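# Reorient a loose object in the upturned robot hand

## Task

With the object resting loose on the upturned palm, rotate it inside this one hand until its orientation in the hand matches the two goal pictures. Only this hand may touch it; the wrist camera, its post and the arm's final link count as hand. Contact with anything else, or the object leaving the hand, is a failure. To complete: keep it motionless for a moment, held in the palm or fingers and clear of the wrist, camera and post, with the palm pointing straight up and no hand motor showing moving or overload or building toward a shutdown (motors dead from the outset are ignored), then declare it done.

## Robot and tools

ROBOT. One arm ending in a right hand with index, middle, ring and thumb, driven by 16 motors. Joint ranges (rad), base to hand: waist -2.880 to 2.880, shoulder 0.000 to 3.142, elbow 0.000 to 3.019, wrist pitch -1.693 to 1.571, wrist yaw -1.571 to 1.571, wrist roll -2.094 to 2.094. Some episodes have a sagging elbow: each action then starts from a lower, more tipped pose, so keep re-aiming at the pose you want to hold.

FRAMES. Scene frame: origin on the table top under the arm base, +z up, +y to the left when facing along +x. The result reports end_effector_position (m) and end_effector_quat_wxyz there; the printed position can be off, more so at long reach. The hand point sits in front of the palm where thumb, index and middle tips meet in a pinch. Its axes: +z along straight fingers toward the tips; +x across the palm, away from the thumb; +y out of the palm face (face at y = -0.062 m). Finger knuckles at z = -0.017 m, tips 0.139 m beyond; bending moves tips toward +y. Palm up means hand +y points to scene +z. A fixed mast near the wrist (x +0.05 to +0.10, z -0.16 to -0.11, reaching y = +0.06 m) can collide. Fingertip rubber caps grip well; other surfaces are slippery.

ROW (24 numbers, all in [-1, 1], one list for the single arm): dx, dy, dz, rx, ry, rz, then 16 hand numbers, then current_limit, speed.
- dx..rz: an offset, not a pose, in the hand point's own axes, from its measured pose when the action began (for a call's first action, the last pose a result reported). Every row of an action counts from that same start, not from the row before. 1.0 = 0.6 m or 180 degrees; rx, ry, rz form one rotation vector.
- Hand numbers: absolute goal angles, each mapped linearly between the hinge's stops. Order: index_mcp, index_abd, index_pip, index_dip, thumb_cmc, thumb_axl, thumb_mcp, thumb_ipl, middle_mcp, middle_abd, middle_pip, middle_dip, ring_mcp, ring_abd, ring_pip, ring_dip. Brackets give degrees at +1, at -1, then the straight value. Fingers: _mcp bends at the knuckle toward the palm going to -1 (-18, +128; +0.75); _abd swings the finger away from the thumb going to -1 (-60, +60; +0.00); _pip middle joint (-29, +108; +0.58); _dip tip joint (-21, +117; +0.70). Thumb: thumb_cmc toward -1 brings it from flat beside the palm round in front (-20, +120; +0.71); thumb_axl rolls it about its length (-27, +140; +0.68); thumb_mcp (-69, +109; +0.23) and thumb_ipl (-77, +108; +0.17) flex it, toward +z when thumb_axl is straight, or in the thumb_cmc -1 direction when thumb_axl is near -0.40. The same order applies to every per-motor list in results.
- current_limit: cap for all motors, -1 -> 0 mA to +1 -> 550 mA, floor 11 mA; also limits hinge speed; well below 0 a finger may not lift itself. speed: set-points travel at (speed + 1)/2 of 5.9 rad/s, floor 0.001 of that. Initially +0.4 and -0.6; last written values persist.

TOOLS.
- execute_actions(actions): list of actions; each action is a list of up to 15 rows, one per 1/30 s step; a short list repeats its last row to fill 15 steps (0.5 s). An empty list just returns state and images.
- move(target, speed, blocking): target is one row; its offsets count from the pose in the latest result that shows one. Straight path of 0.5 to 10 s (longer ones end short). speed in m/s, 0.002 to 0.5, default 0.25; turning up to twice that in rad/s. It does not slow for obstacles, may lag, stray or overshoot speed, especially with the arm near straight. Hand numbers are sent at the start. With blocking=false the result comes after 0.5 s while motion continues; before new rows or moves, call wait or stop. The move: line gives the ending (done, off_target, moving, held, fault), limits (paced = pose clipped; held = steps blocked, after which motion may jump fast) and distance to target.
- wait(seconds): 0 to 10, arm keeps its last command; ends early if a running move finishes.
- stop(): brakes a running move; needs room.
- zoom_image(camera, region): camera is cam_head_left, cam_head_right or cam_wrist (each 672x504); region [x0, y0, x1, y1] in pixels from the top-left, max 504 by 504.
- show_instructions(): shows the reference images.
- finished_scene(scene): pass the current scene number; irreversible; reports success.

MOTION LIMITS. Each step the command is clipped to 70 mm and 16 degrees from the measured pose; position wins over orientation if both can't be met. After an action the arm only reaches the last clipped pose, so send the remainder next. Expect endings a centimetre or more off, usually low. Hand target shows where the controller is heading. A pose unreachable line means the clearance check altered or blocked the command.

RESULT LINES. hand_goal: written goals (repeating them keeps a grip). hand_measured: actual hinge positions on the same scale (repeating them relaxes a grip). hand_current_ma: positive pushes toward -1. hand_state: moving, goal (within 0.02), blocked (stopped short, still pressing; a free finger can show this too), overload. A finger presses only while its goal lies past the object surface. Above 495 mA a motor's counter rises; at 5 s it shuts off for 10 s, then returns to its goal. Step readings list positions; HELD marks restrained steps. FAULT or HAND FAULT stops later calls in that reply; hand numbers sent while the arm is stopped are discarded. MOTOR HOT appears at 85 C; at 100 C the arm drops (OVER-TEMPERATURE FAULT).

AVOID. Letting the object touch anything but the hand, dropping it, knocking anything off the table, hard impacts or heavy pressing, fast moves into contact, sustained high finger current. Occasional brief pushes on the object may occur.

Each tool is called after "Emit:" in YAML: its name, and indented under it one key for each argument.

Reference images:

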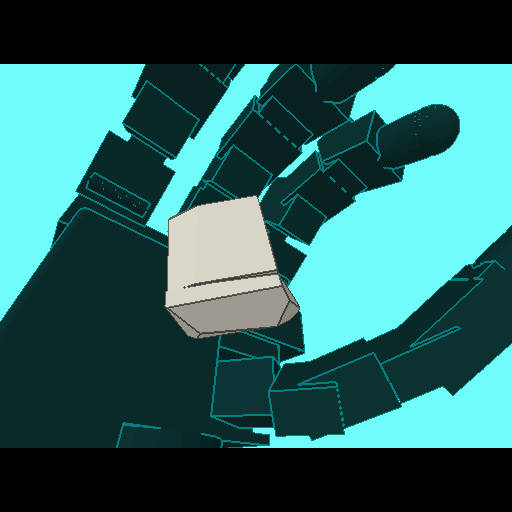

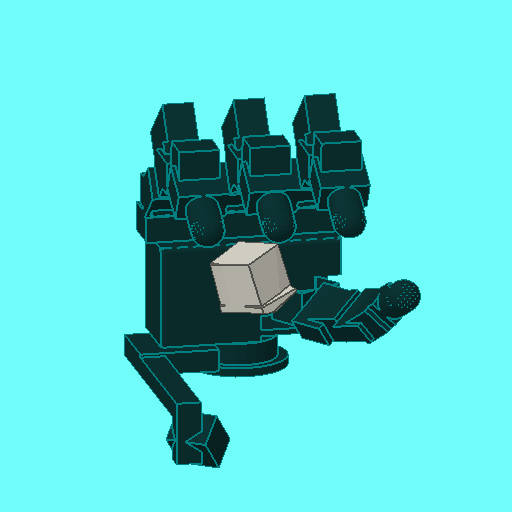

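## Session

Emit:
execute_actions:
  actions: []

Scene clock: 0.00 s.
end_effector_position=(+0.4974, +0.0079, +0.4150) hand_goal=(+0.046, +0.000, -0.008, +0.280, -0.104, +0.266, +0.032, -0.018, +0.046, +0.000, -0.008, +0.280, +0.046, +0.000, -0.008, +0.280) hand_measured=(+0.066, +0.000, -0.006, +0.282, -0.090, +0.270, +0.034, -0.016, +0.064, +0.000, -0.004, +0.282, +0.064, +0.000, -0.006, +0.282) hand_current_ma=(+103, +0, +14, +14, +71, +27, +11, +12, +93, +0, +16, +12, +93, +0, +15, +13) hand_state=(goal, goal, goal, goal, goal, goal, goal, goal, goal, goal, goal, goal, goal, goal, goal, goal) hand_current_limit=0.40 hand_speed=-0.60 end_effector_quat_wxyz=(+0.479, +0.512, +0.514, +0.495)
Joint positions: [0.097 1.104 0.581 0.483 0.068 0.022]
Joint velocities: [-0.005 -0.015  0.017 -0.022  0.022  0.022]
Motor temperatures (°C, as the motors report them): [28 26 27 28 25 27]
Hand target: +0.500, +0.008, +0.435; +0.488, +0.503, +0.504, +0.505

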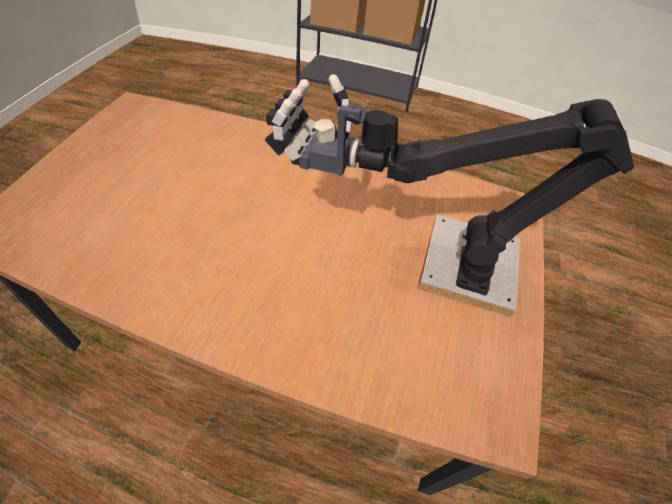

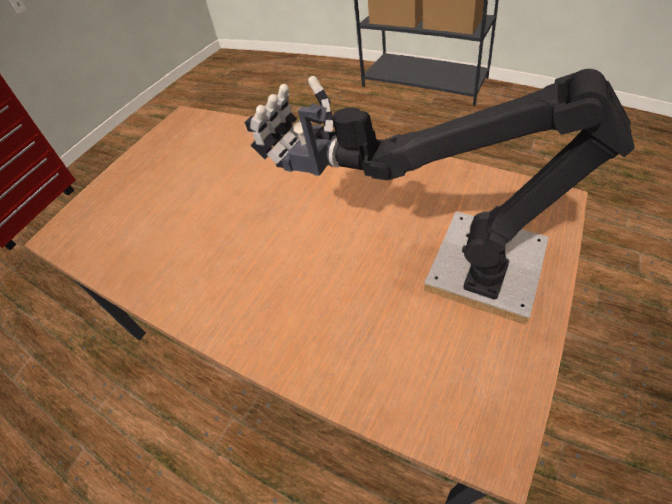

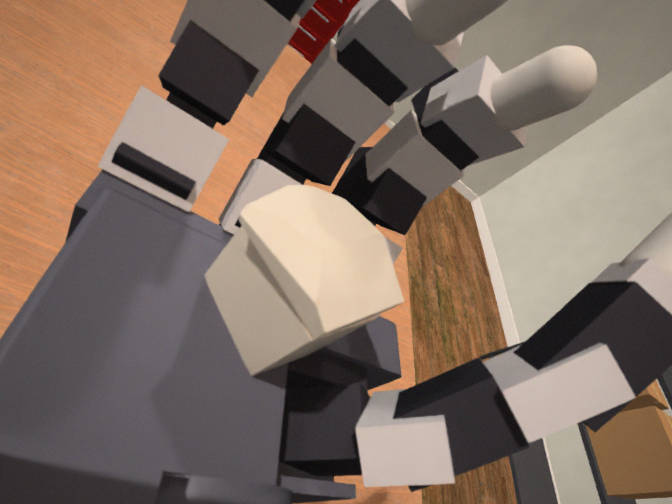

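Emit:
zoom_image:
  camera: "cam_head_left"
  region: [250, 60, 410, 190]

Emit:
show_instructions:

Region (250, 60, 410, 190) of cam_head_left's 672x504 image, scaled by 3.150, with more detail than that image has; it fills the top 410 rows of this view, and the rest is white.

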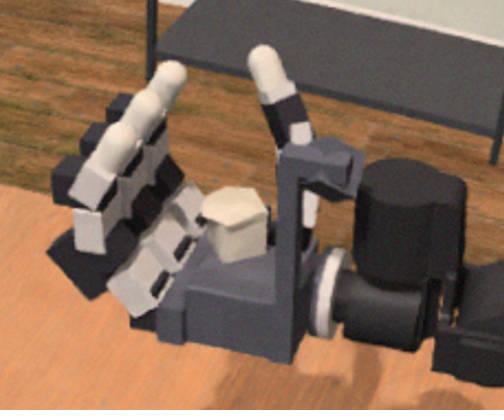

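Reference images for this scene: goal picture from the wrist camera place, goal picture looking into the palm.

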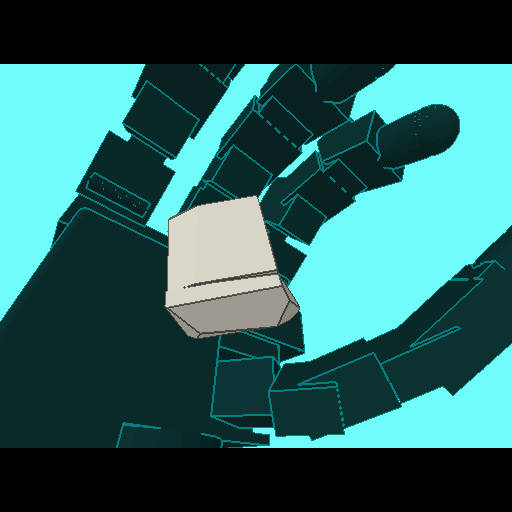

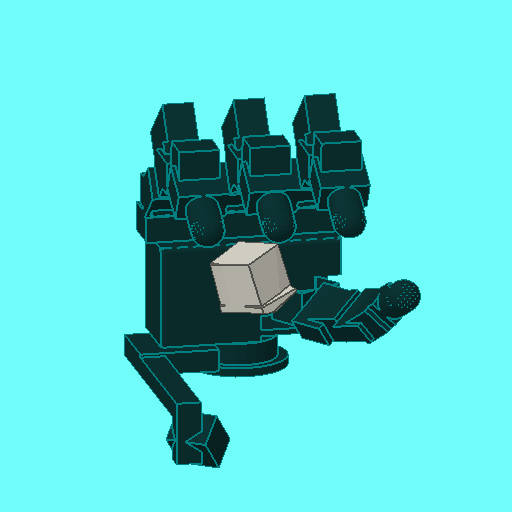

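Emit:
execute_actions:
  actions:
    - [[0,0.033,0,-0.012,0,0,0.046,0,-0.008,0.28,-0.104,0.266,0.032,-0.018,0.0,0,-0.6,-0.3,0.046,0,-0.008,0.28,0.4,-0.4]]
    - [[0,0.033,0,-0.012,0,0,0.046,0,-0.008,0.28,-0.104,0.266,0.032,-0.018,-0.15,0,-0.7,-0.3,0.046,0,-0.008,0.28,0.4,-0.4]]

Emit:
zoom_image:
  camera: "cam_head_left"
  region: [250, 60, 410, 190]

Scene clock: 1.43 s.
end_effector_position=(+0.4974, +0.0079, +0.4150) hand_goal=(+0.046, +0.000, -0.008, +0.280, -0.104, +0.266, +0.032, -0.018, -0.150, +0.000, -0.700, -0.300, +0.046, +0.000, -0.008, +0.280) hand_measured=(+0.066, +0.000, -0.006, +0.282, -0.090, +0.270, +0.034, -0.016, +0.022, +0.000, -0.538, -0.224, +0.064, +0.000, -0.006, +0.282) hand_current_ma=(+103, +0, +14, +14, +71, +27, +11, +12, +385, +0, +385, +385, +93, +0, +15, +13) hand_state=(goal, goal, goal, goal, goal, goal, goal, goal, blocked, goal, blocked, blocked, goal, goal, goal, goal) hand_current_limit=0.40 hand_speed=-0.40 end_effector_quat_wxyz=(+0.479, +0.512, +0.514, +0.495)
Joint positions: [0.097 1.104 0.581 0.483 0.068 0.022]
Joint velocities: [-0.005 -0.005 -0.017  0.007  0.037 -0.022]
Motor temperatures (°C, as the motors report them): [28 26 28 28 25 27]
Hand target: +0.498, +0.008, +0.435; +0.489, +0.503, +0.504, +0.504
Off the commanded pose: 0.020 m, 2 deg.
Step readings (end_effector_position; steps 1 to 15: 1st action; 16 to 30: 2nd action):
0: (+0.4974, +0.0079, +0.4150)
1: (+0.4974, +0.0079, +0.4150)
2: (+0.4974, +0.0079, +0.4150)
4: (+0.4974, +0.0079, +0.4150)
8: (+0.4974, +0.0079, +0.4150)
15: (+0.4974, +0.0079, +0.4150)
16: (+0.4974, +0.0079, +0.4150)
17: (+0.4974, +0.0079, +0.4150)
19: (+0.4974, +0.0079, +0.4150)
23: (+0.4974, +0.0079, +0.4150)
30: end_effector_position above

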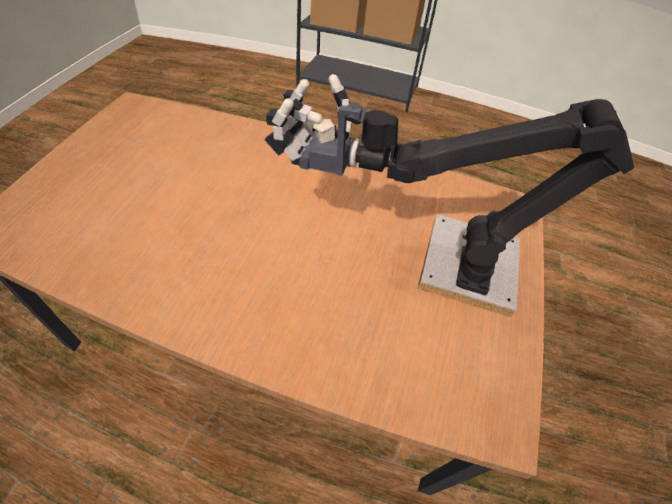

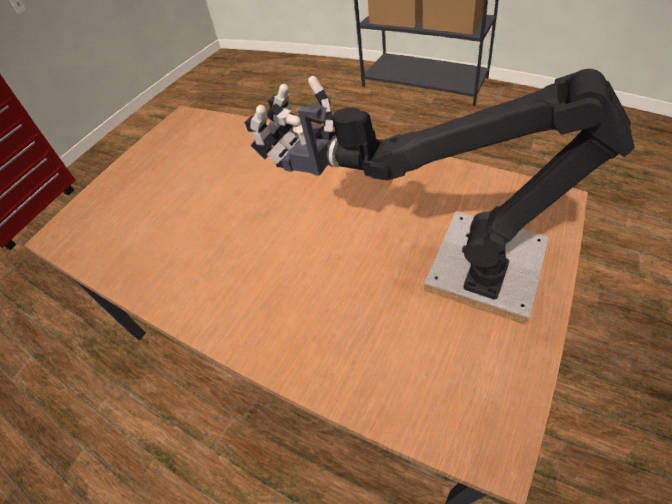

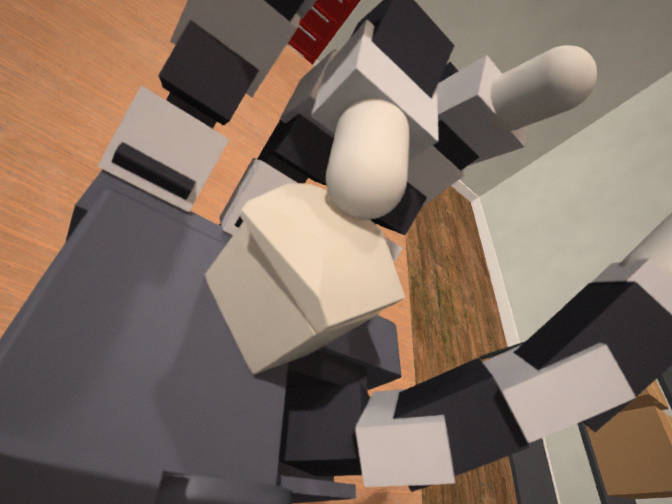

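Region (250, 60, 410, 190) of cam_head_left's 672x504 image, scaled by 3.150, with more detail than that image has; it fills the top 410 rows of this view, and the rest is white.

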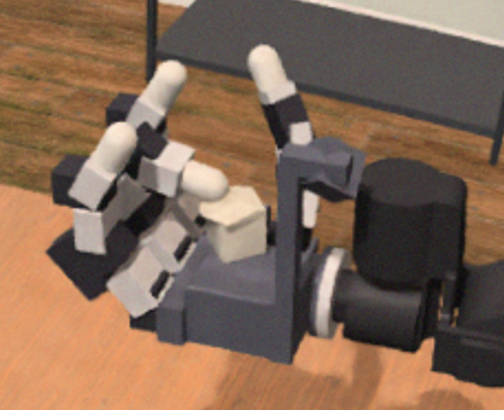

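Emit:
execute_actions:
  actions:
    - [[0,0.033,0,-0.012,0,0,0.046,0,-0.008,0.28,-0.104,0.266,0.032,-0.018,0.7,0,-0.54,-0.22,0.046,0,-0.008,0.28,0.4,-0.2]]
    - [[0,0.033,0,-0.012,0,0,0.046,0,-0.008,0.28,-0.104,0.266,0.032,-0.018,0.7,0,-0.95,-0.5,0.046,0,-0.008,0.28,0.4,-0.2]]
    - [[0,0.033,0,-0.012,0,0,0.046,0,-0.008,0.28,-0.104,0.266,0.032,-0.018,0.5,0,-0.95,-0.4,0.046,0,-0.008,0.28,0.4,-0.6]]
    - [[0,0.033,0,-0.012,0,0,0.046,0,-0.008,0.28,-0.104,0.266,0.032,-0.018,0.4,0,-0.95,-0.3,0.046,0,-0.008,0.28,0.4,-0.6]]

Emit:
wait:
  seconds: 0.3

Emit:
zoom_image:
  camera: "cam_head_left"
  region: [250, 60, 410, 190]

Scene clock: 3.70 s.
end_effector_position=(+0.4974, +0.0079, +0.4150) hand_goal=(+0.046, +0.000, -0.008, +0.280, -0.104, +0.266, +0.032, -0.018, +0.400, +0.000, -0.950, -0.300, +0.046, +0.000, -0.008, +0.280) hand_measured=(+0.066, +0.000, -0.006, +0.282, -0.090, +0.270, +0.034, -0.016, +0.418, +0.000, -0.950, -0.304, +0.064, +0.000, -0.006, +0.282) hand_current_ma=(+103, +0, +14, +14, +71, +27, +11, +12, +95, +0, +5, -20, +93, +0, +15, +13) hand_state=(goal, goal, goal, goal, goal, goal, goal, goal, goal, goal, goal, goal, goal, goal, goal, goal) hand_current_limit=0.40 hand_speed=-0.60 end_effector_quat_wxyz=(+0.479, +0.512, +0.514, +0.495)
Joint positions: [0.097 1.104 0.581 0.483 0.068 0.022]
Joint velocities: [-0.005 -0.005 -0.007 -0.022 -0.037 -0.066]
Motor temperatures (°C, as the motors report them): [28 26 28 28 25 27]
Hand target: +0.498, +0.008, +0.435; +0.489, +0.503, +0.504, +0.504
Off the commanded pose: 0.020 m, 2 deg.
Step readings (end_effector_position; steps 1 to 15: 1st action; 16 to 30: 2nd action; 31 to 45: 3rd action; 46 to 60: 4th action):
0: (+0.4974, +0.0079, +0.4150)
1: (+0.4974, +0.0079, +0.4150)
2: (+0.4974, +0.0079, +0.4150)
4: (+0.4974, +0.0079, +0.4150)
8: (+0.4974, +0.0079, +0.4150)
15: (+0.4974, +0.0079, +0.4150)
16: (+0.4974, +0.0079, +0.4150)
17: (+0.4974, +0.0079, +0.4150)
19: (+0.4974, +0.0079, +0.4150)
23: (+0.4974, +0.0079, +0.4150)
30: (+0.4974, +0.0079, +0.4150)
31: (+0.4974, +0.0079, +0.4150)
32: (+0.4974, +0.0079, +0.4150)
34: (+0.4974, +0.0079, +0.4150)
38: (+0.4974, +0.0079, +0.4150)
45: (+0.4974, +0.0079, +0.4150)
46: (+0.4974, +0.0079, +0.4150)
47: (+0.4974, +0.0079, +0.4150)
49: (+0.4974, +0.0079, +0.4150)
53: (+0.4974, +0.0079, +0.4150)
60: end_effector_position above

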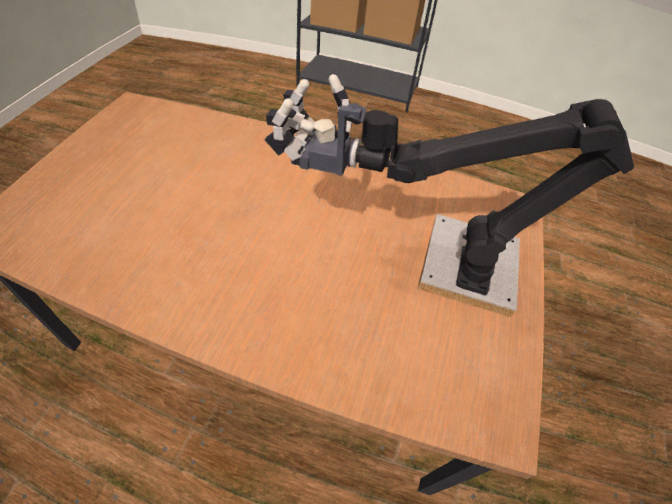

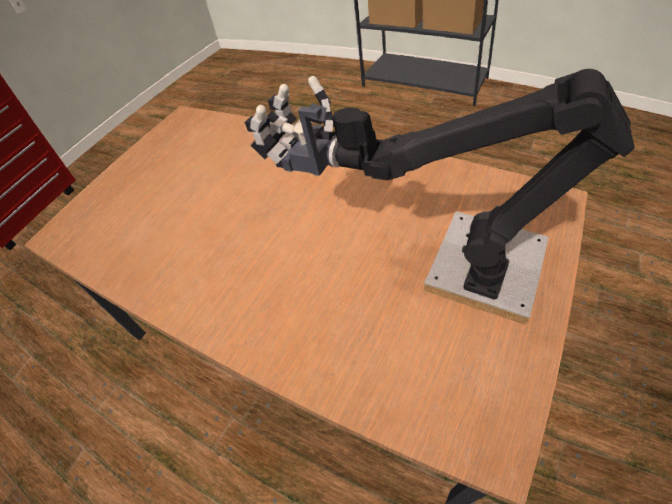

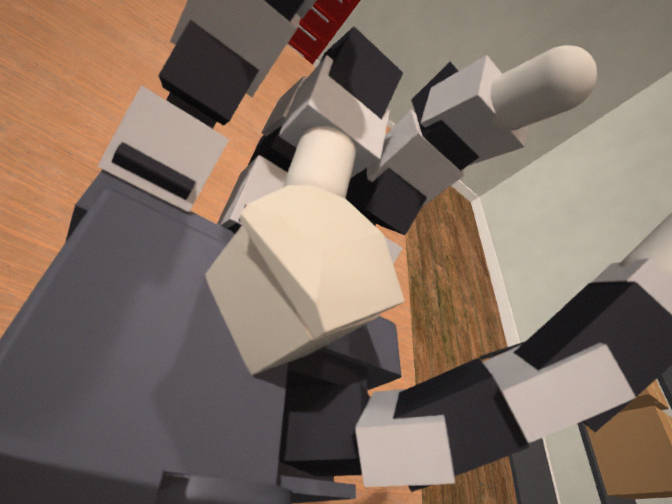

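Scene clock: 4.00 s.
end_effector_position=(+0.4974, +0.0079, +0.4150) hand_goal=(+0.046, +0.000, -0.008, +0.280, -0.104, +0.266, +0.032, -0.018, +0.400, +0.000, -0.950, -0.300, +0.046, +0.000, -0.008, +0.280) hand_measured=(+0.066, +0.000, -0.006, +0.282, -0.090, +0.270, +0.034, -0.016, +0.418, +0.000, -0.950, -0.304, +0.064, +0.000, -0.006, +0.282) hand_current_ma=(+103, +0, +14, +14, +71, +27, +11, +12, +95, +0, +5, -20, +93, +0, +15, +13) hand_state=(goal, goal, goal, goal, goal, goal, goal, goal, goal, goal, goal, goal, goal, goal, goal, goal) hand_current_limit=0.40 hand_speed=-0.60 end_effector_quat_wxyz=(+0.479, +0.512, +0.514, +0.495)
Joint positions: [0.097 1.104 0.581 0.483 0.068 0.022]
Joint velocities: [-0.005 -0.005  0.002 -0.007  0.007  0.037]
Motor temperatures (°C, as the motors report them): [28 26 28 28 25 27]
Hand target: +0.498, +0.008, +0.435; +0.489, +0.503, +0.504, +0.504
Off the commanded pose: 0.020 m, 2 deg.
wait: 0.30 s; at rest by 0.17 s

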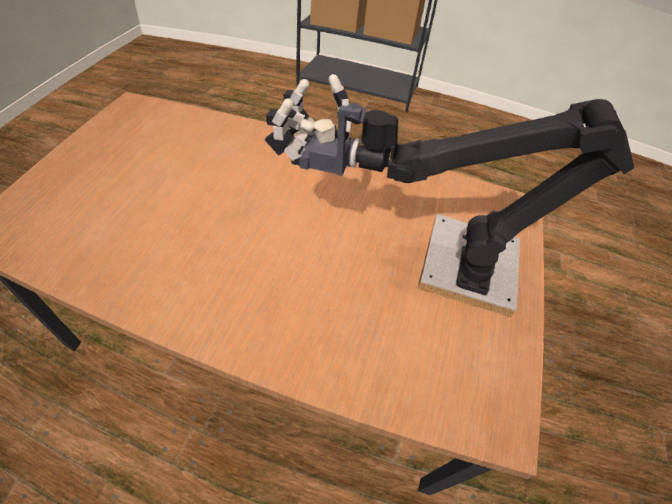

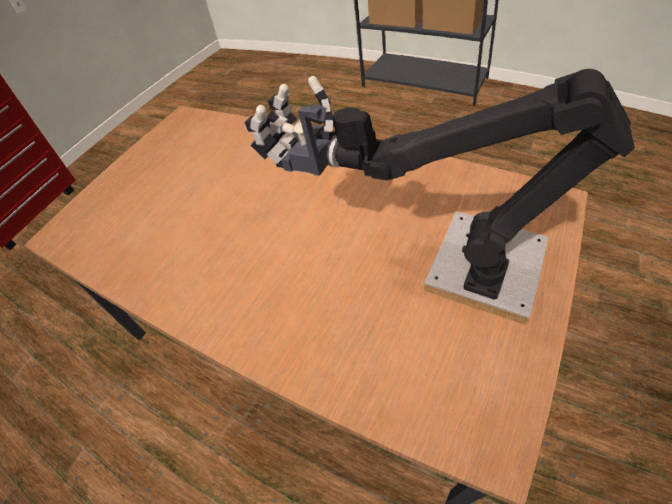

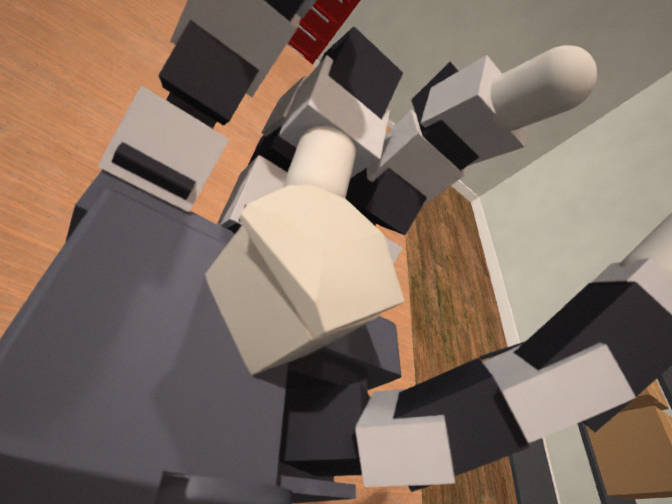

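Region (250, 60, 410, 190) of cam_head_left's 672x504 image, scaled by 3.150, with more detail than that image has; it fills the top 410 rows of this view, and the rest is white.

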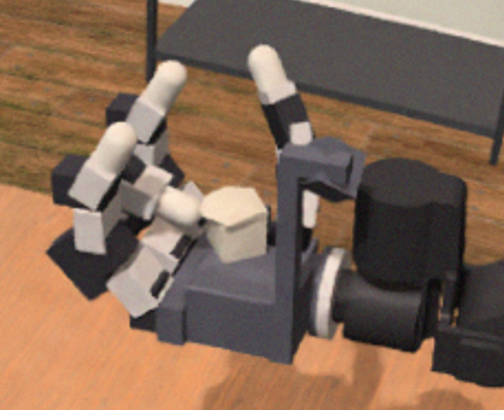

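Emit:
execute_actions:
  actions:
    - [[0,0.033,0,-0.012,0,0,0.046,0,-0.008,0.28,-0.104,0.266,0.032,-0.018,0.25,0,-1,-0.3,0.046,0,-0.008,0.28,0.4,-0.6]]
    - [[0,0.033,0,-0.012,0,0,0.046,0,-0.008,0.28,-0.104,0.266,0.032,-0.018,0.12,0,-0.95,0.0,0.046,0,-0.008,0.28,0.4,-0.6]]
    - [[0,0.033,0,-0.012,0,0,0.046,0,-0.008,0.28,-0.104,0.266,0.032,-0.018,0.12,0,-0.95,0.0,0.046,0,-0.008,0.28,0.4,-0.6]]

Emit:
zoom_image:
  camera: "cam_head_left"
  region: [250, 60, 410, 190]

Scene clock: 6.07 s.
end_effector_position=(+0.4974, +0.0079, +0.4150) hand_goal=(+0.046, +0.000, -0.008, +0.280, -0.104, +0.266, +0.032, -0.018, +0.120, +0.000, -0.950, +0.000, +0.046, +0.000, -0.008, +0.280) hand_measured=(+0.066, +0.000, -0.006, +0.282, -0.090, +0.270, +0.034, -0.016, +0.132, +0.000, -0.962, -0.006, +0.064, +0.000, -0.006, +0.282) hand_current_ma=(+103, +0, +14, +14, +71, +27, +11, +12, +65, +0, -56, -33, +93, +0, +15, +13) hand_state=(goal, goal, goal, goal, goal, goal, goal, goal, goal, goal, goal, goal, goal, goal, goal, goal) hand_current_limit=0.40 hand_speed=-0.60 end_effector_quat_wxyz=(+0.479, +0.512, +0.514, +0.495)
Joint positions: [0.097 1.104 0.581 0.483 0.068 0.022]
Joint velocities: [-0.005  0.015 -0.002  0.007  0.022  0.007]
Motor temperatures (°C, as the motors report them): [28 26 29 28 25 27]
Hand target: +0.498, +0.008, +0.435; +0.489, +0.503, +0.504, +0.504
Off the commanded pose: 0.020 m, 2 deg.
Step readings (end_effector_position; steps 1 to 15: 1st action; 16 to 30: 2nd action; 31 to 45: 3rd action):
0: (+0.4974, +0.0079, +0.4150)
1: (+0.4974, +0.0079, +0.4150)
2: (+0.4974, +0.0079, +0.4150)
4: (+0.4974, +0.0079, +0.4150)
8: (+0.4974, +0.0079, +0.4150)
15: (+0.4974, +0.0079, +0.4150)
16: (+0.4974, +0.0079, +0.4150)
17: (+0.4974, +0.0079, +0.4150)
19: (+0.4974, +0.0079, +0.4150)
23: (+0.4974, +0.0079, +0.4150)
30: (+0.4974, +0.0079, +0.4150)
31: (+0.4974, +0.0079, +0.4150)
32: (+0.4974, +0.0079, +0.4150)
34: (+0.4974, +0.0079, +0.4150)
38: (+0.4974, +0.0079, +0.4150)
45: end_effector_position above

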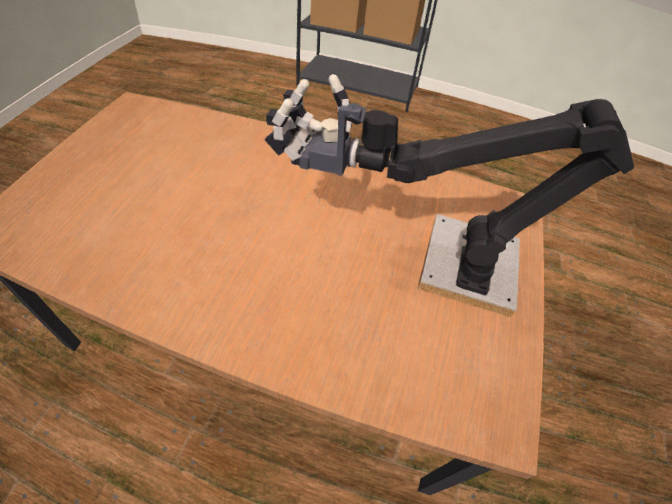

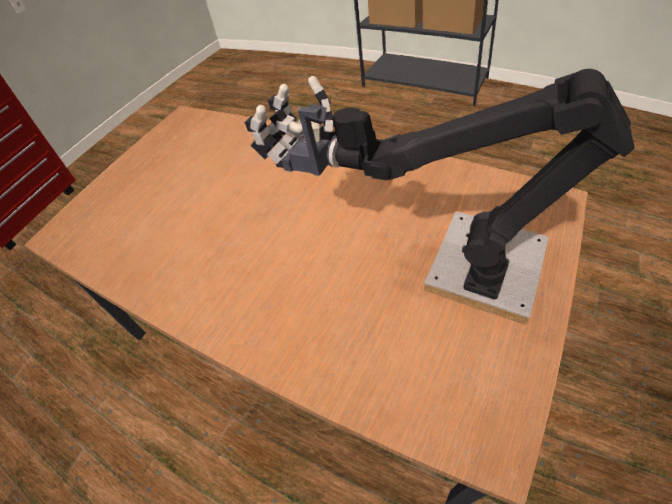

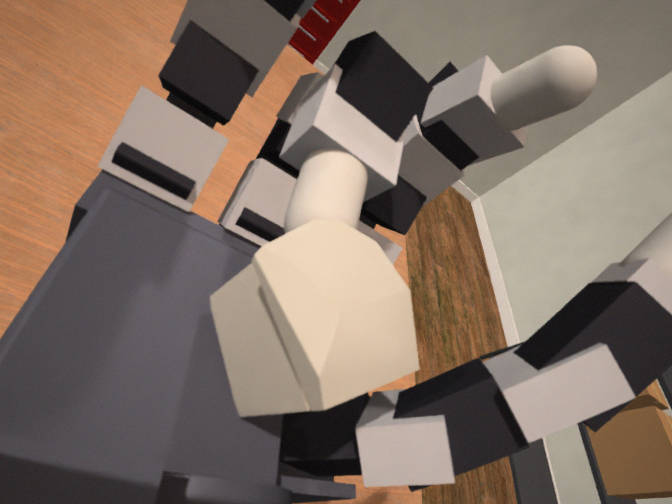

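Region (250, 60, 410, 190) of cam_head_left's 672x504 image, scaled by 3.150, with more detail than that image has; it fills the top 410 rows of this view, and the rest is white.

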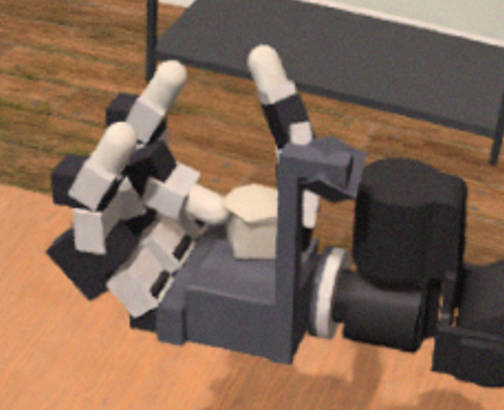

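Emit:
execute_actions:
  actions:
    - [[0,0.033,0,-0.012,0,0,0.046,0,-0.008,0.28,-0.104,0.266,0.032,-0.018,0.0,0,-0.95,0.05,0.046,0,-0.008,0.28,0.4,-0.6]]
    - [[0,0.033,0,-0.012,0,0,0.046,0,-0.008,0.28,-0.104,0.266,0.032,-0.018,-0.05,0,-0.85,0.35,0.046,0,-0.008,0.28,0.4,-0.6]]
    - [[0,0.033,0,-0.012,0,0,0.046,0,-0.008,0.28,-0.104,0.266,0.032,-0.018,-0.05,0,-0.85,0.35,0.046,0,-0.008,0.28,0.4,-0.6]]

Emit:
zoom_image:
  camera: "cam_head_left"
  region: [250, 60, 410, 190]

Scene clock: 7.80 s.
end_effector_position=(+0.4974, +0.0079, +0.4150) hand_goal=(+0.046, +0.000, -0.008, +0.280, -0.104, +0.266, +0.032, -0.018, -0.050, +0.000, -0.850, +0.350, +0.046, +0.000, -0.008, +0.280) hand_measured=(+0.066, +0.000, -0.006, +0.282, -0.090, +0.270, +0.034, -0.016, -0.040, +0.000, -0.860, +0.346, +0.064, +0.000, -0.006, +0.282) hand_current_ma=(+102, +0, +14, +14, +70, +24, +11, +12, +52, +0, -49, -21, +92, +0, +15, +13) hand_state=(goal, goal, goal, goal, goal, goal, goal, goal, goal, goal, goal, goal, goal, goal, goal, goal) hand_current_limit=0.40 hand_speed=-0.60 end_effector_quat_wxyz=(+0.479, +0.512, +0.514, +0.495)
Joint positions: [0.097 1.104 0.581 0.483 0.068 0.022]
Joint velocities: [ 0.005 -0.005 -0.002 -0.002 -0.022 -0.051]
Motor temperatures (°C, as the motors report them): [28 26 29 28 25 27]
Hand target: +0.498, +0.008, +0.435; +0.489, +0.503, +0.504, +0.504
Off the commanded pose: 0.020 m, 2 deg.
Step readings (end_effector_position; steps 1 to 15: 1st action; 16 to 30: 2nd action; 31 to 45: 3rd action):
0: (+0.4974, +0.0079, +0.4150)
1: (+0.4974, +0.0079, +0.4150)
2: (+0.4974, +0.0079, +0.4150)
4: (+0.4974, +0.0079, +0.4150)
8: (+0.4974, +0.0079, +0.4150)
15: (+0.4974, +0.0079, +0.4150)
16: (+0.4974, +0.0079, +0.4150)
17: (+0.4974, +0.0079, +0.4150)
19: (+0.4974, +0.0079, +0.4150)
23: (+0.4974, +0.0079, +0.4150)
30: (+0.4974, +0.0079, +0.4150)
31: (+0.4974, +0.0079, +0.4150)
32: (+0.4974, +0.0079, +0.4150)
34: (+0.4974, +0.0079, +0.4150)
38: (+0.4974, +0.0079, +0.4150)
45: end_effector_position above

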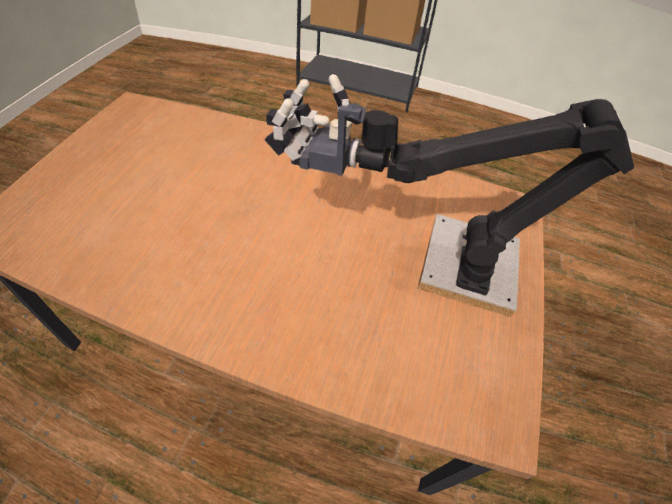

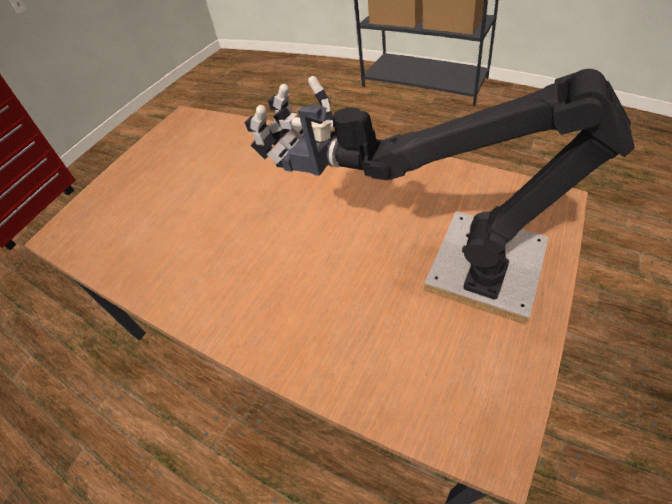

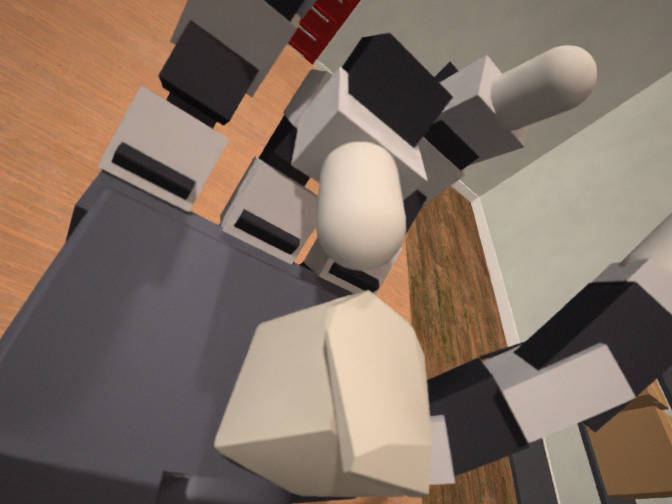

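Region (250, 60, 410, 190) of cam_head_left's 672x504 image, scaled by 3.150, with more detail than that image has; it fills the top 410 rows of this view, and the rest is white.

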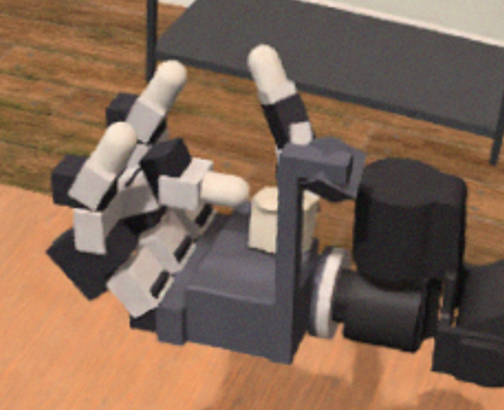

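Emit:
move:
  target: [0,0.033,0,0.08,0,0,0.7,0,-0.2,0.2,-0.25,0.266,0.032,-0.018,0.7,0,-0.2,0.2,0.7,0,-0.2,0.2,0.4,-0.4]
  speed: 0.15

Emit:
zoom_image:
  camera: "cam_head_left"
  region: [250, 60, 410, 190]

Scene clock: 9.20 s.
end_effector_position=(+0.4885, +0.0083, +0.3874) hand_goal=(+0.700, +0.000, -0.200, +0.200, -0.250, +0.266, +0.032, -0.018, +0.700, +0.000, -0.200, +0.200, +0.700, +0.000, -0.200, +0.200) hand_measured=(+0.710, +0.000, -0.196, +0.202, -0.242, +0.270, +0.032, -0.016, +0.710, +0.000, -0.200, +0.202, +0.710, +0.000, -0.196, +0.202) hand_current_ma=(+58, +0, +23, +14, +48, +22, -3, +8, +53, +0, +0, +12, +53, +0, +23, +13) hand_state=(goal, goal, goal, goal, goal, goal, goal, goal, goal, goal, goal, goal, goal, goal, goal, goal) hand_current_limit=0.40 hand_speed=-0.40 end_effector_quat_wxyz=(+0.396, +0.576, +0.591, +0.401)
Joint positions: [ 0.097  0.957  0.649 -0.052  0.061  0.022]
Joint velocities: [-0.005  0.005  0.007 -0.012 -0.022  0.051]
Motor temperatures (°C, as the motors report them): [28 26 30 28 25 27]
Hand target: +0.495, +0.008, +0.434; +0.412, +0.566, +0.573, +0.426
Off the commanded pose: 0.048 m, 4 deg.
move: off_target

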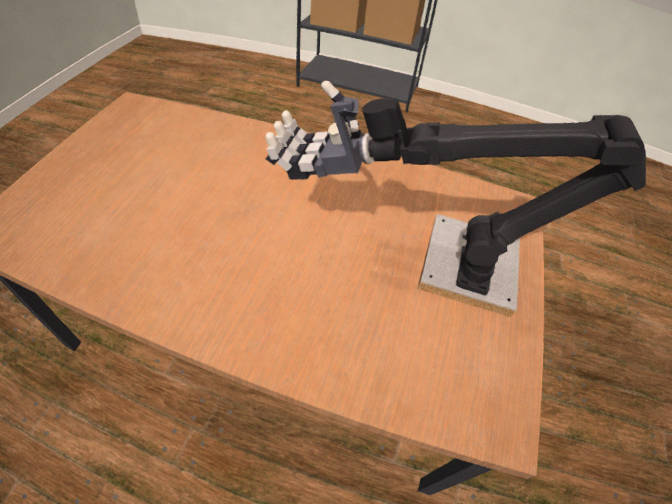

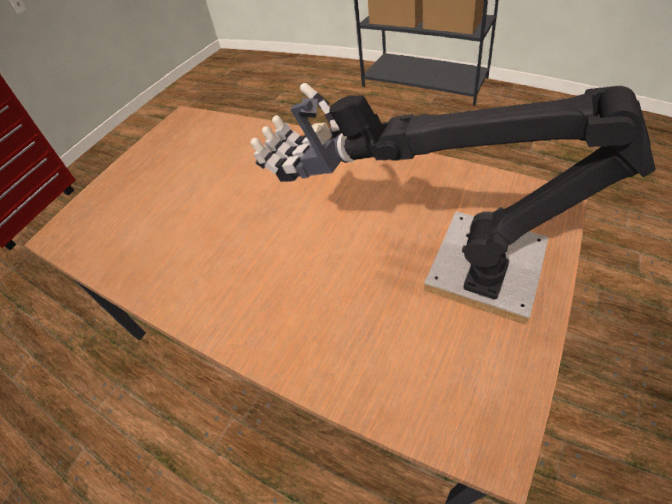

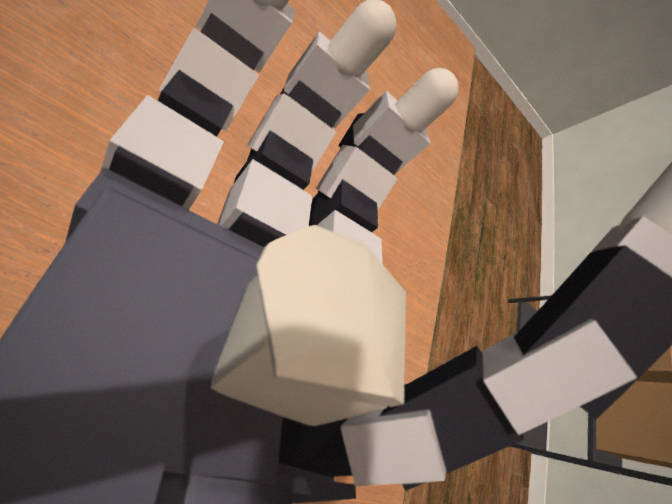

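Region (250, 60, 410, 190) of cam_head_left's 672x504 image, scaled by 3.150, with more detail than that image has; it fills the top 410 rows of this view, and the rest is white.

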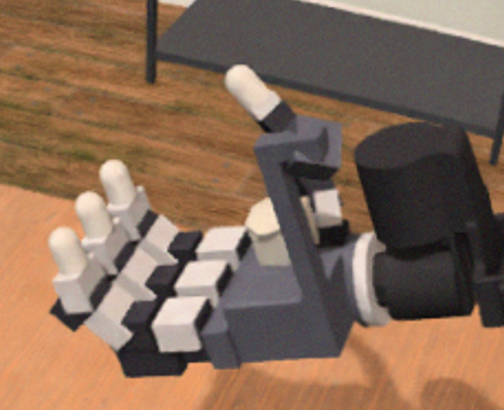

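Emit:
execute_actions:
  actions:
    - [[0,0.04,-0.015,0.01,0,0,0.75,0,-0.3,0.1,-0.5,0.266,0.032,-0.018,0.75,0,-0.3,0.1,0.75,0,-0.3,0.1,0.4,-0.6]]
    - [[0,0.04,-0.015,0.01,0,0,0.75,0,-0.3,0.1,-0.5,0.266,0.032,-0.018,0.75,0,-0.3,0.1,0.75,0,-0.3,0.1,0.4,-0.6]]

Emit:
zoom_image:
  camera: "cam_head_left"
  region: [250, 70, 410, 200]

Scene clock: 10.37 s.
end_effector_position=(+0.4757, +0.0071, +0.3465) hand_goal=(+0.750, +0.000, -0.300, +0.100, -0.500, +0.266, +0.032, -0.018, +0.750, +0.000, -0.300, +0.100, +0.750, +0.000, -0.300, +0.100) hand_measured=(+0.764, +0.000, -0.292, +0.104, -0.498, +0.268, +0.030, -0.018, +0.762, +0.000, -0.292, +0.102, +0.760, +0.000, -0.292, +0.104) hand_current_ma=(+75, +3, +39, +18, +12, +19, -15, +5, +61, +0, +41, +16, +49, +0, +38, +16) hand_state=(goal, goal, goal, goal, goal, goal, goal, goal, goal, goal, goal, goal, goal, goal, goal, goal) hand_current_limit=0.40 hand_speed=-0.60 end_effector_quat_wxyz=(+0.339, +0.611, +0.632, +0.335)
Joint positions: [ 0.097  0.928  0.664 -0.302  0.06   0.022]
Joint velocities: [-0.005 -0.005 -0.012 -0.007 -0.081 -0.11 ]
Motor temperatures (°C, as the motors report them): [28 26 30 28 25 27]
Hand target: +0.482, +0.008, +0.393; +0.360, +0.599, +0.618, +0.360
Off the commanded pose: 0.048 m, 4 deg.
Step readings (end_effector_position; steps 1 to 15: 1st action; 16 to 30: 2nd action):
0: (+0.4885, +0.0083, +0.3873)
1: (+0.4881, +0.0083, +0.3847)
2: (+0.4869, +0.0081, +0.3805)
4: (+0.4836, +0.0078, +0.3736)
8: (+0.4821, +0.0077, +0.3686)
15: (+0.4819, +0.0077, +0.3683)
16: (+0.4814, +0.0076, +0.3653)
17: (+0.4802, +0.0075, +0.3614)
19: (+0.4774, +0.0072, +0.3533)
23: (+0.4758, +0.0071, +0.3468)
30: end_effector_position above

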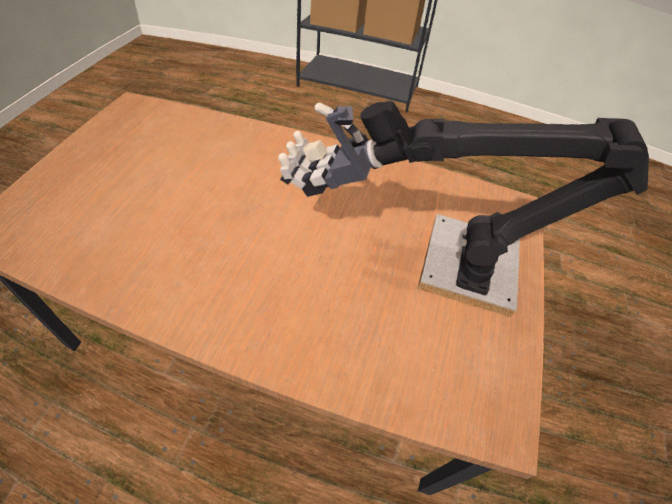

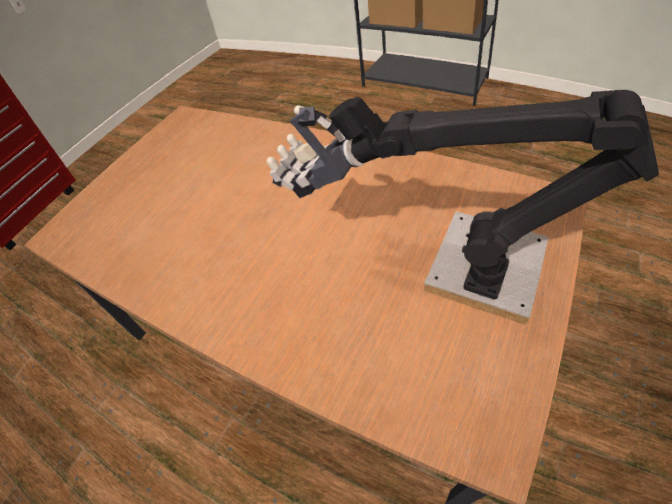

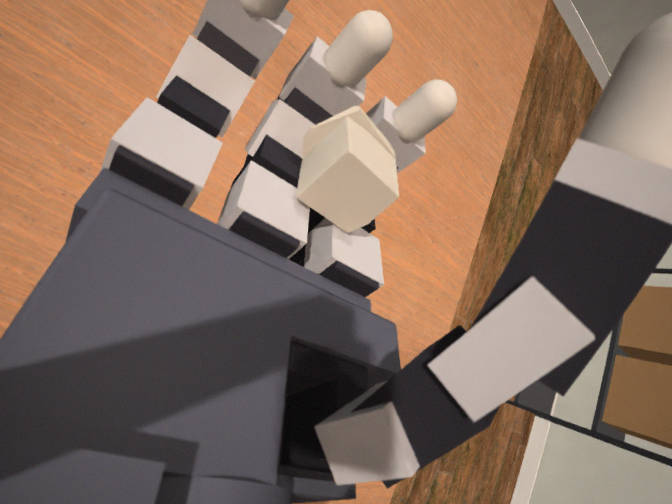

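Region (250, 70, 410, 200) of cam_head_left's 672x504 image, scaled by 3.150, with more detail than that image has; it fills the top 410 rows of this view, and the rest is white.

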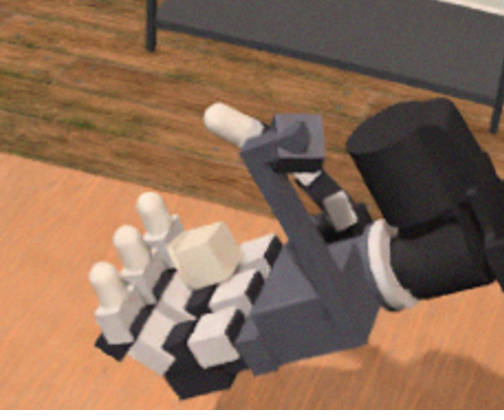

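Emit:
move:
  target: [0,0.1,-0.04,-0.12,0,-0.02,0.75,0,-0.7,0,-0.2,0.266,0.032,-0.018,0.75,0,-0.7,0,0.75,0,-0.3,0.1,0.4,-0.8]
  speed: 0.15

Emit:
zoom_image:
  camera: "cam_head_left"
  region: [250, 70, 410, 200]

Emit:
zoom_image:
  camera: "cam_wrist"
  region: [200, 0, 500, 300]

Scene clock: 12.27 s.
end_effector_position=(+0.4879, +0.0104, +0.4105) hand_goal=(+0.750, +0.000, -0.700, +0.000, -0.200, +0.266, +0.032, -0.018, +0.750, +0.000, -0.700, +0.000, +0.750, +0.000, -0.300, +0.100) hand_measured=(+0.764, +0.000, -0.682, +0.004, -0.200, +0.268, +0.030, -0.018, +0.762, +0.000, -0.694, +0.002, +0.760, +0.000, -0.292, +0.102) hand_current_ma=(+75, +3, +99, +16, +5, +19, -15, +5, +61, +0, +34, +14, +49, +0, +36, +15) hand_state=(goal, goal, goal, goal, goal, goal, goal, goal, goal, goal, goal, goal, goal, goal, goal, goal) hand_current_limit=0.40 hand_speed=-0.80 end_effector_quat_wxyz=(+0.449, +0.524, +0.576, +0.438)
Joint positions: [ 0.078  0.982  0.609  0.17   0.03  -0.048]
Joint velocities: [-0.005 -0.005  0.002  0.012 -0.022 -0.037]
Motor temperatures (°C, as the motors report them): [28 26 31 28 25 27]
Hand target: +0.488, +0.008, +0.410; +0.457, +0.519, +0.575, +0.438
Off the commanded pose: 0.002 m, 1 deg.
move: done

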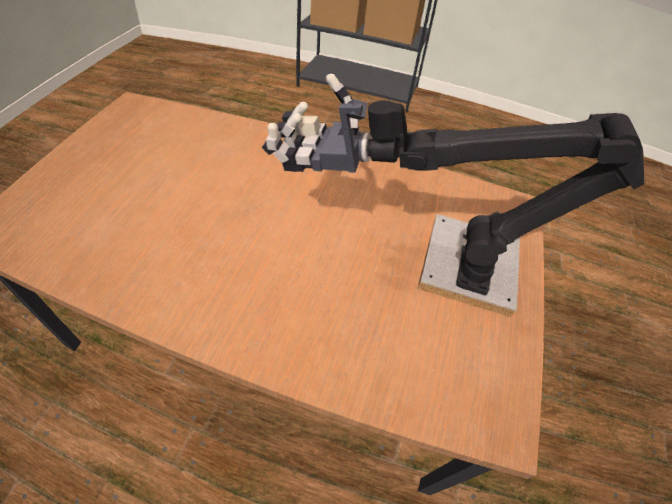

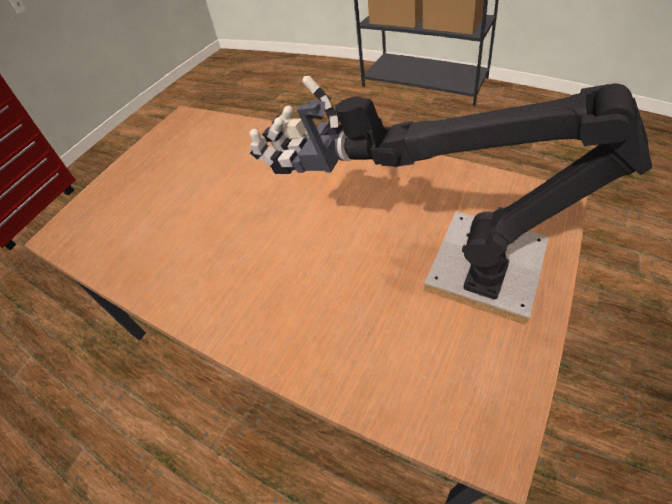

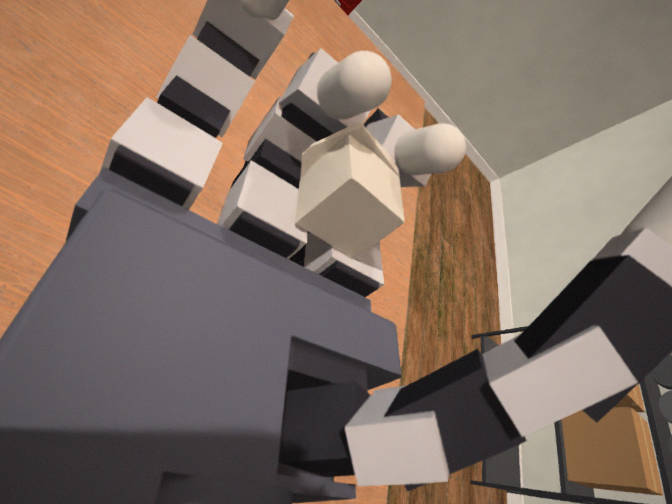

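Region (250, 70, 410, 200) of cam_head_left's 672x504 image, scaled by 3.150, with more detail than that image has; it fills the top 410 rows of this view, and the rest is white.

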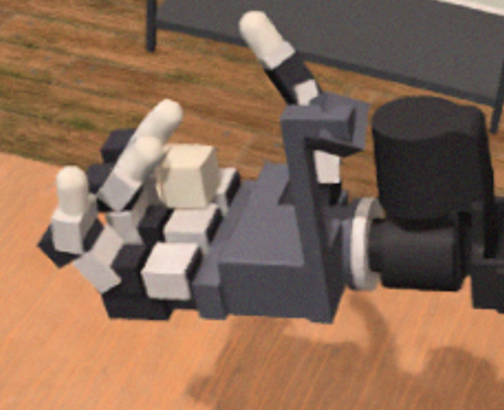

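Region (200, 0, 500, 300) of cam_wrist's 672x504 image, scaled by 1.680, with more detail than that image has.

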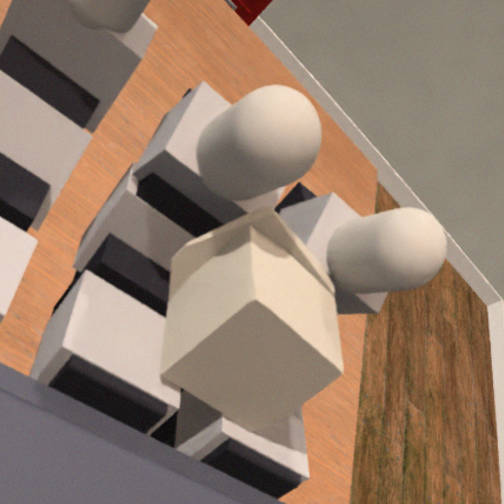

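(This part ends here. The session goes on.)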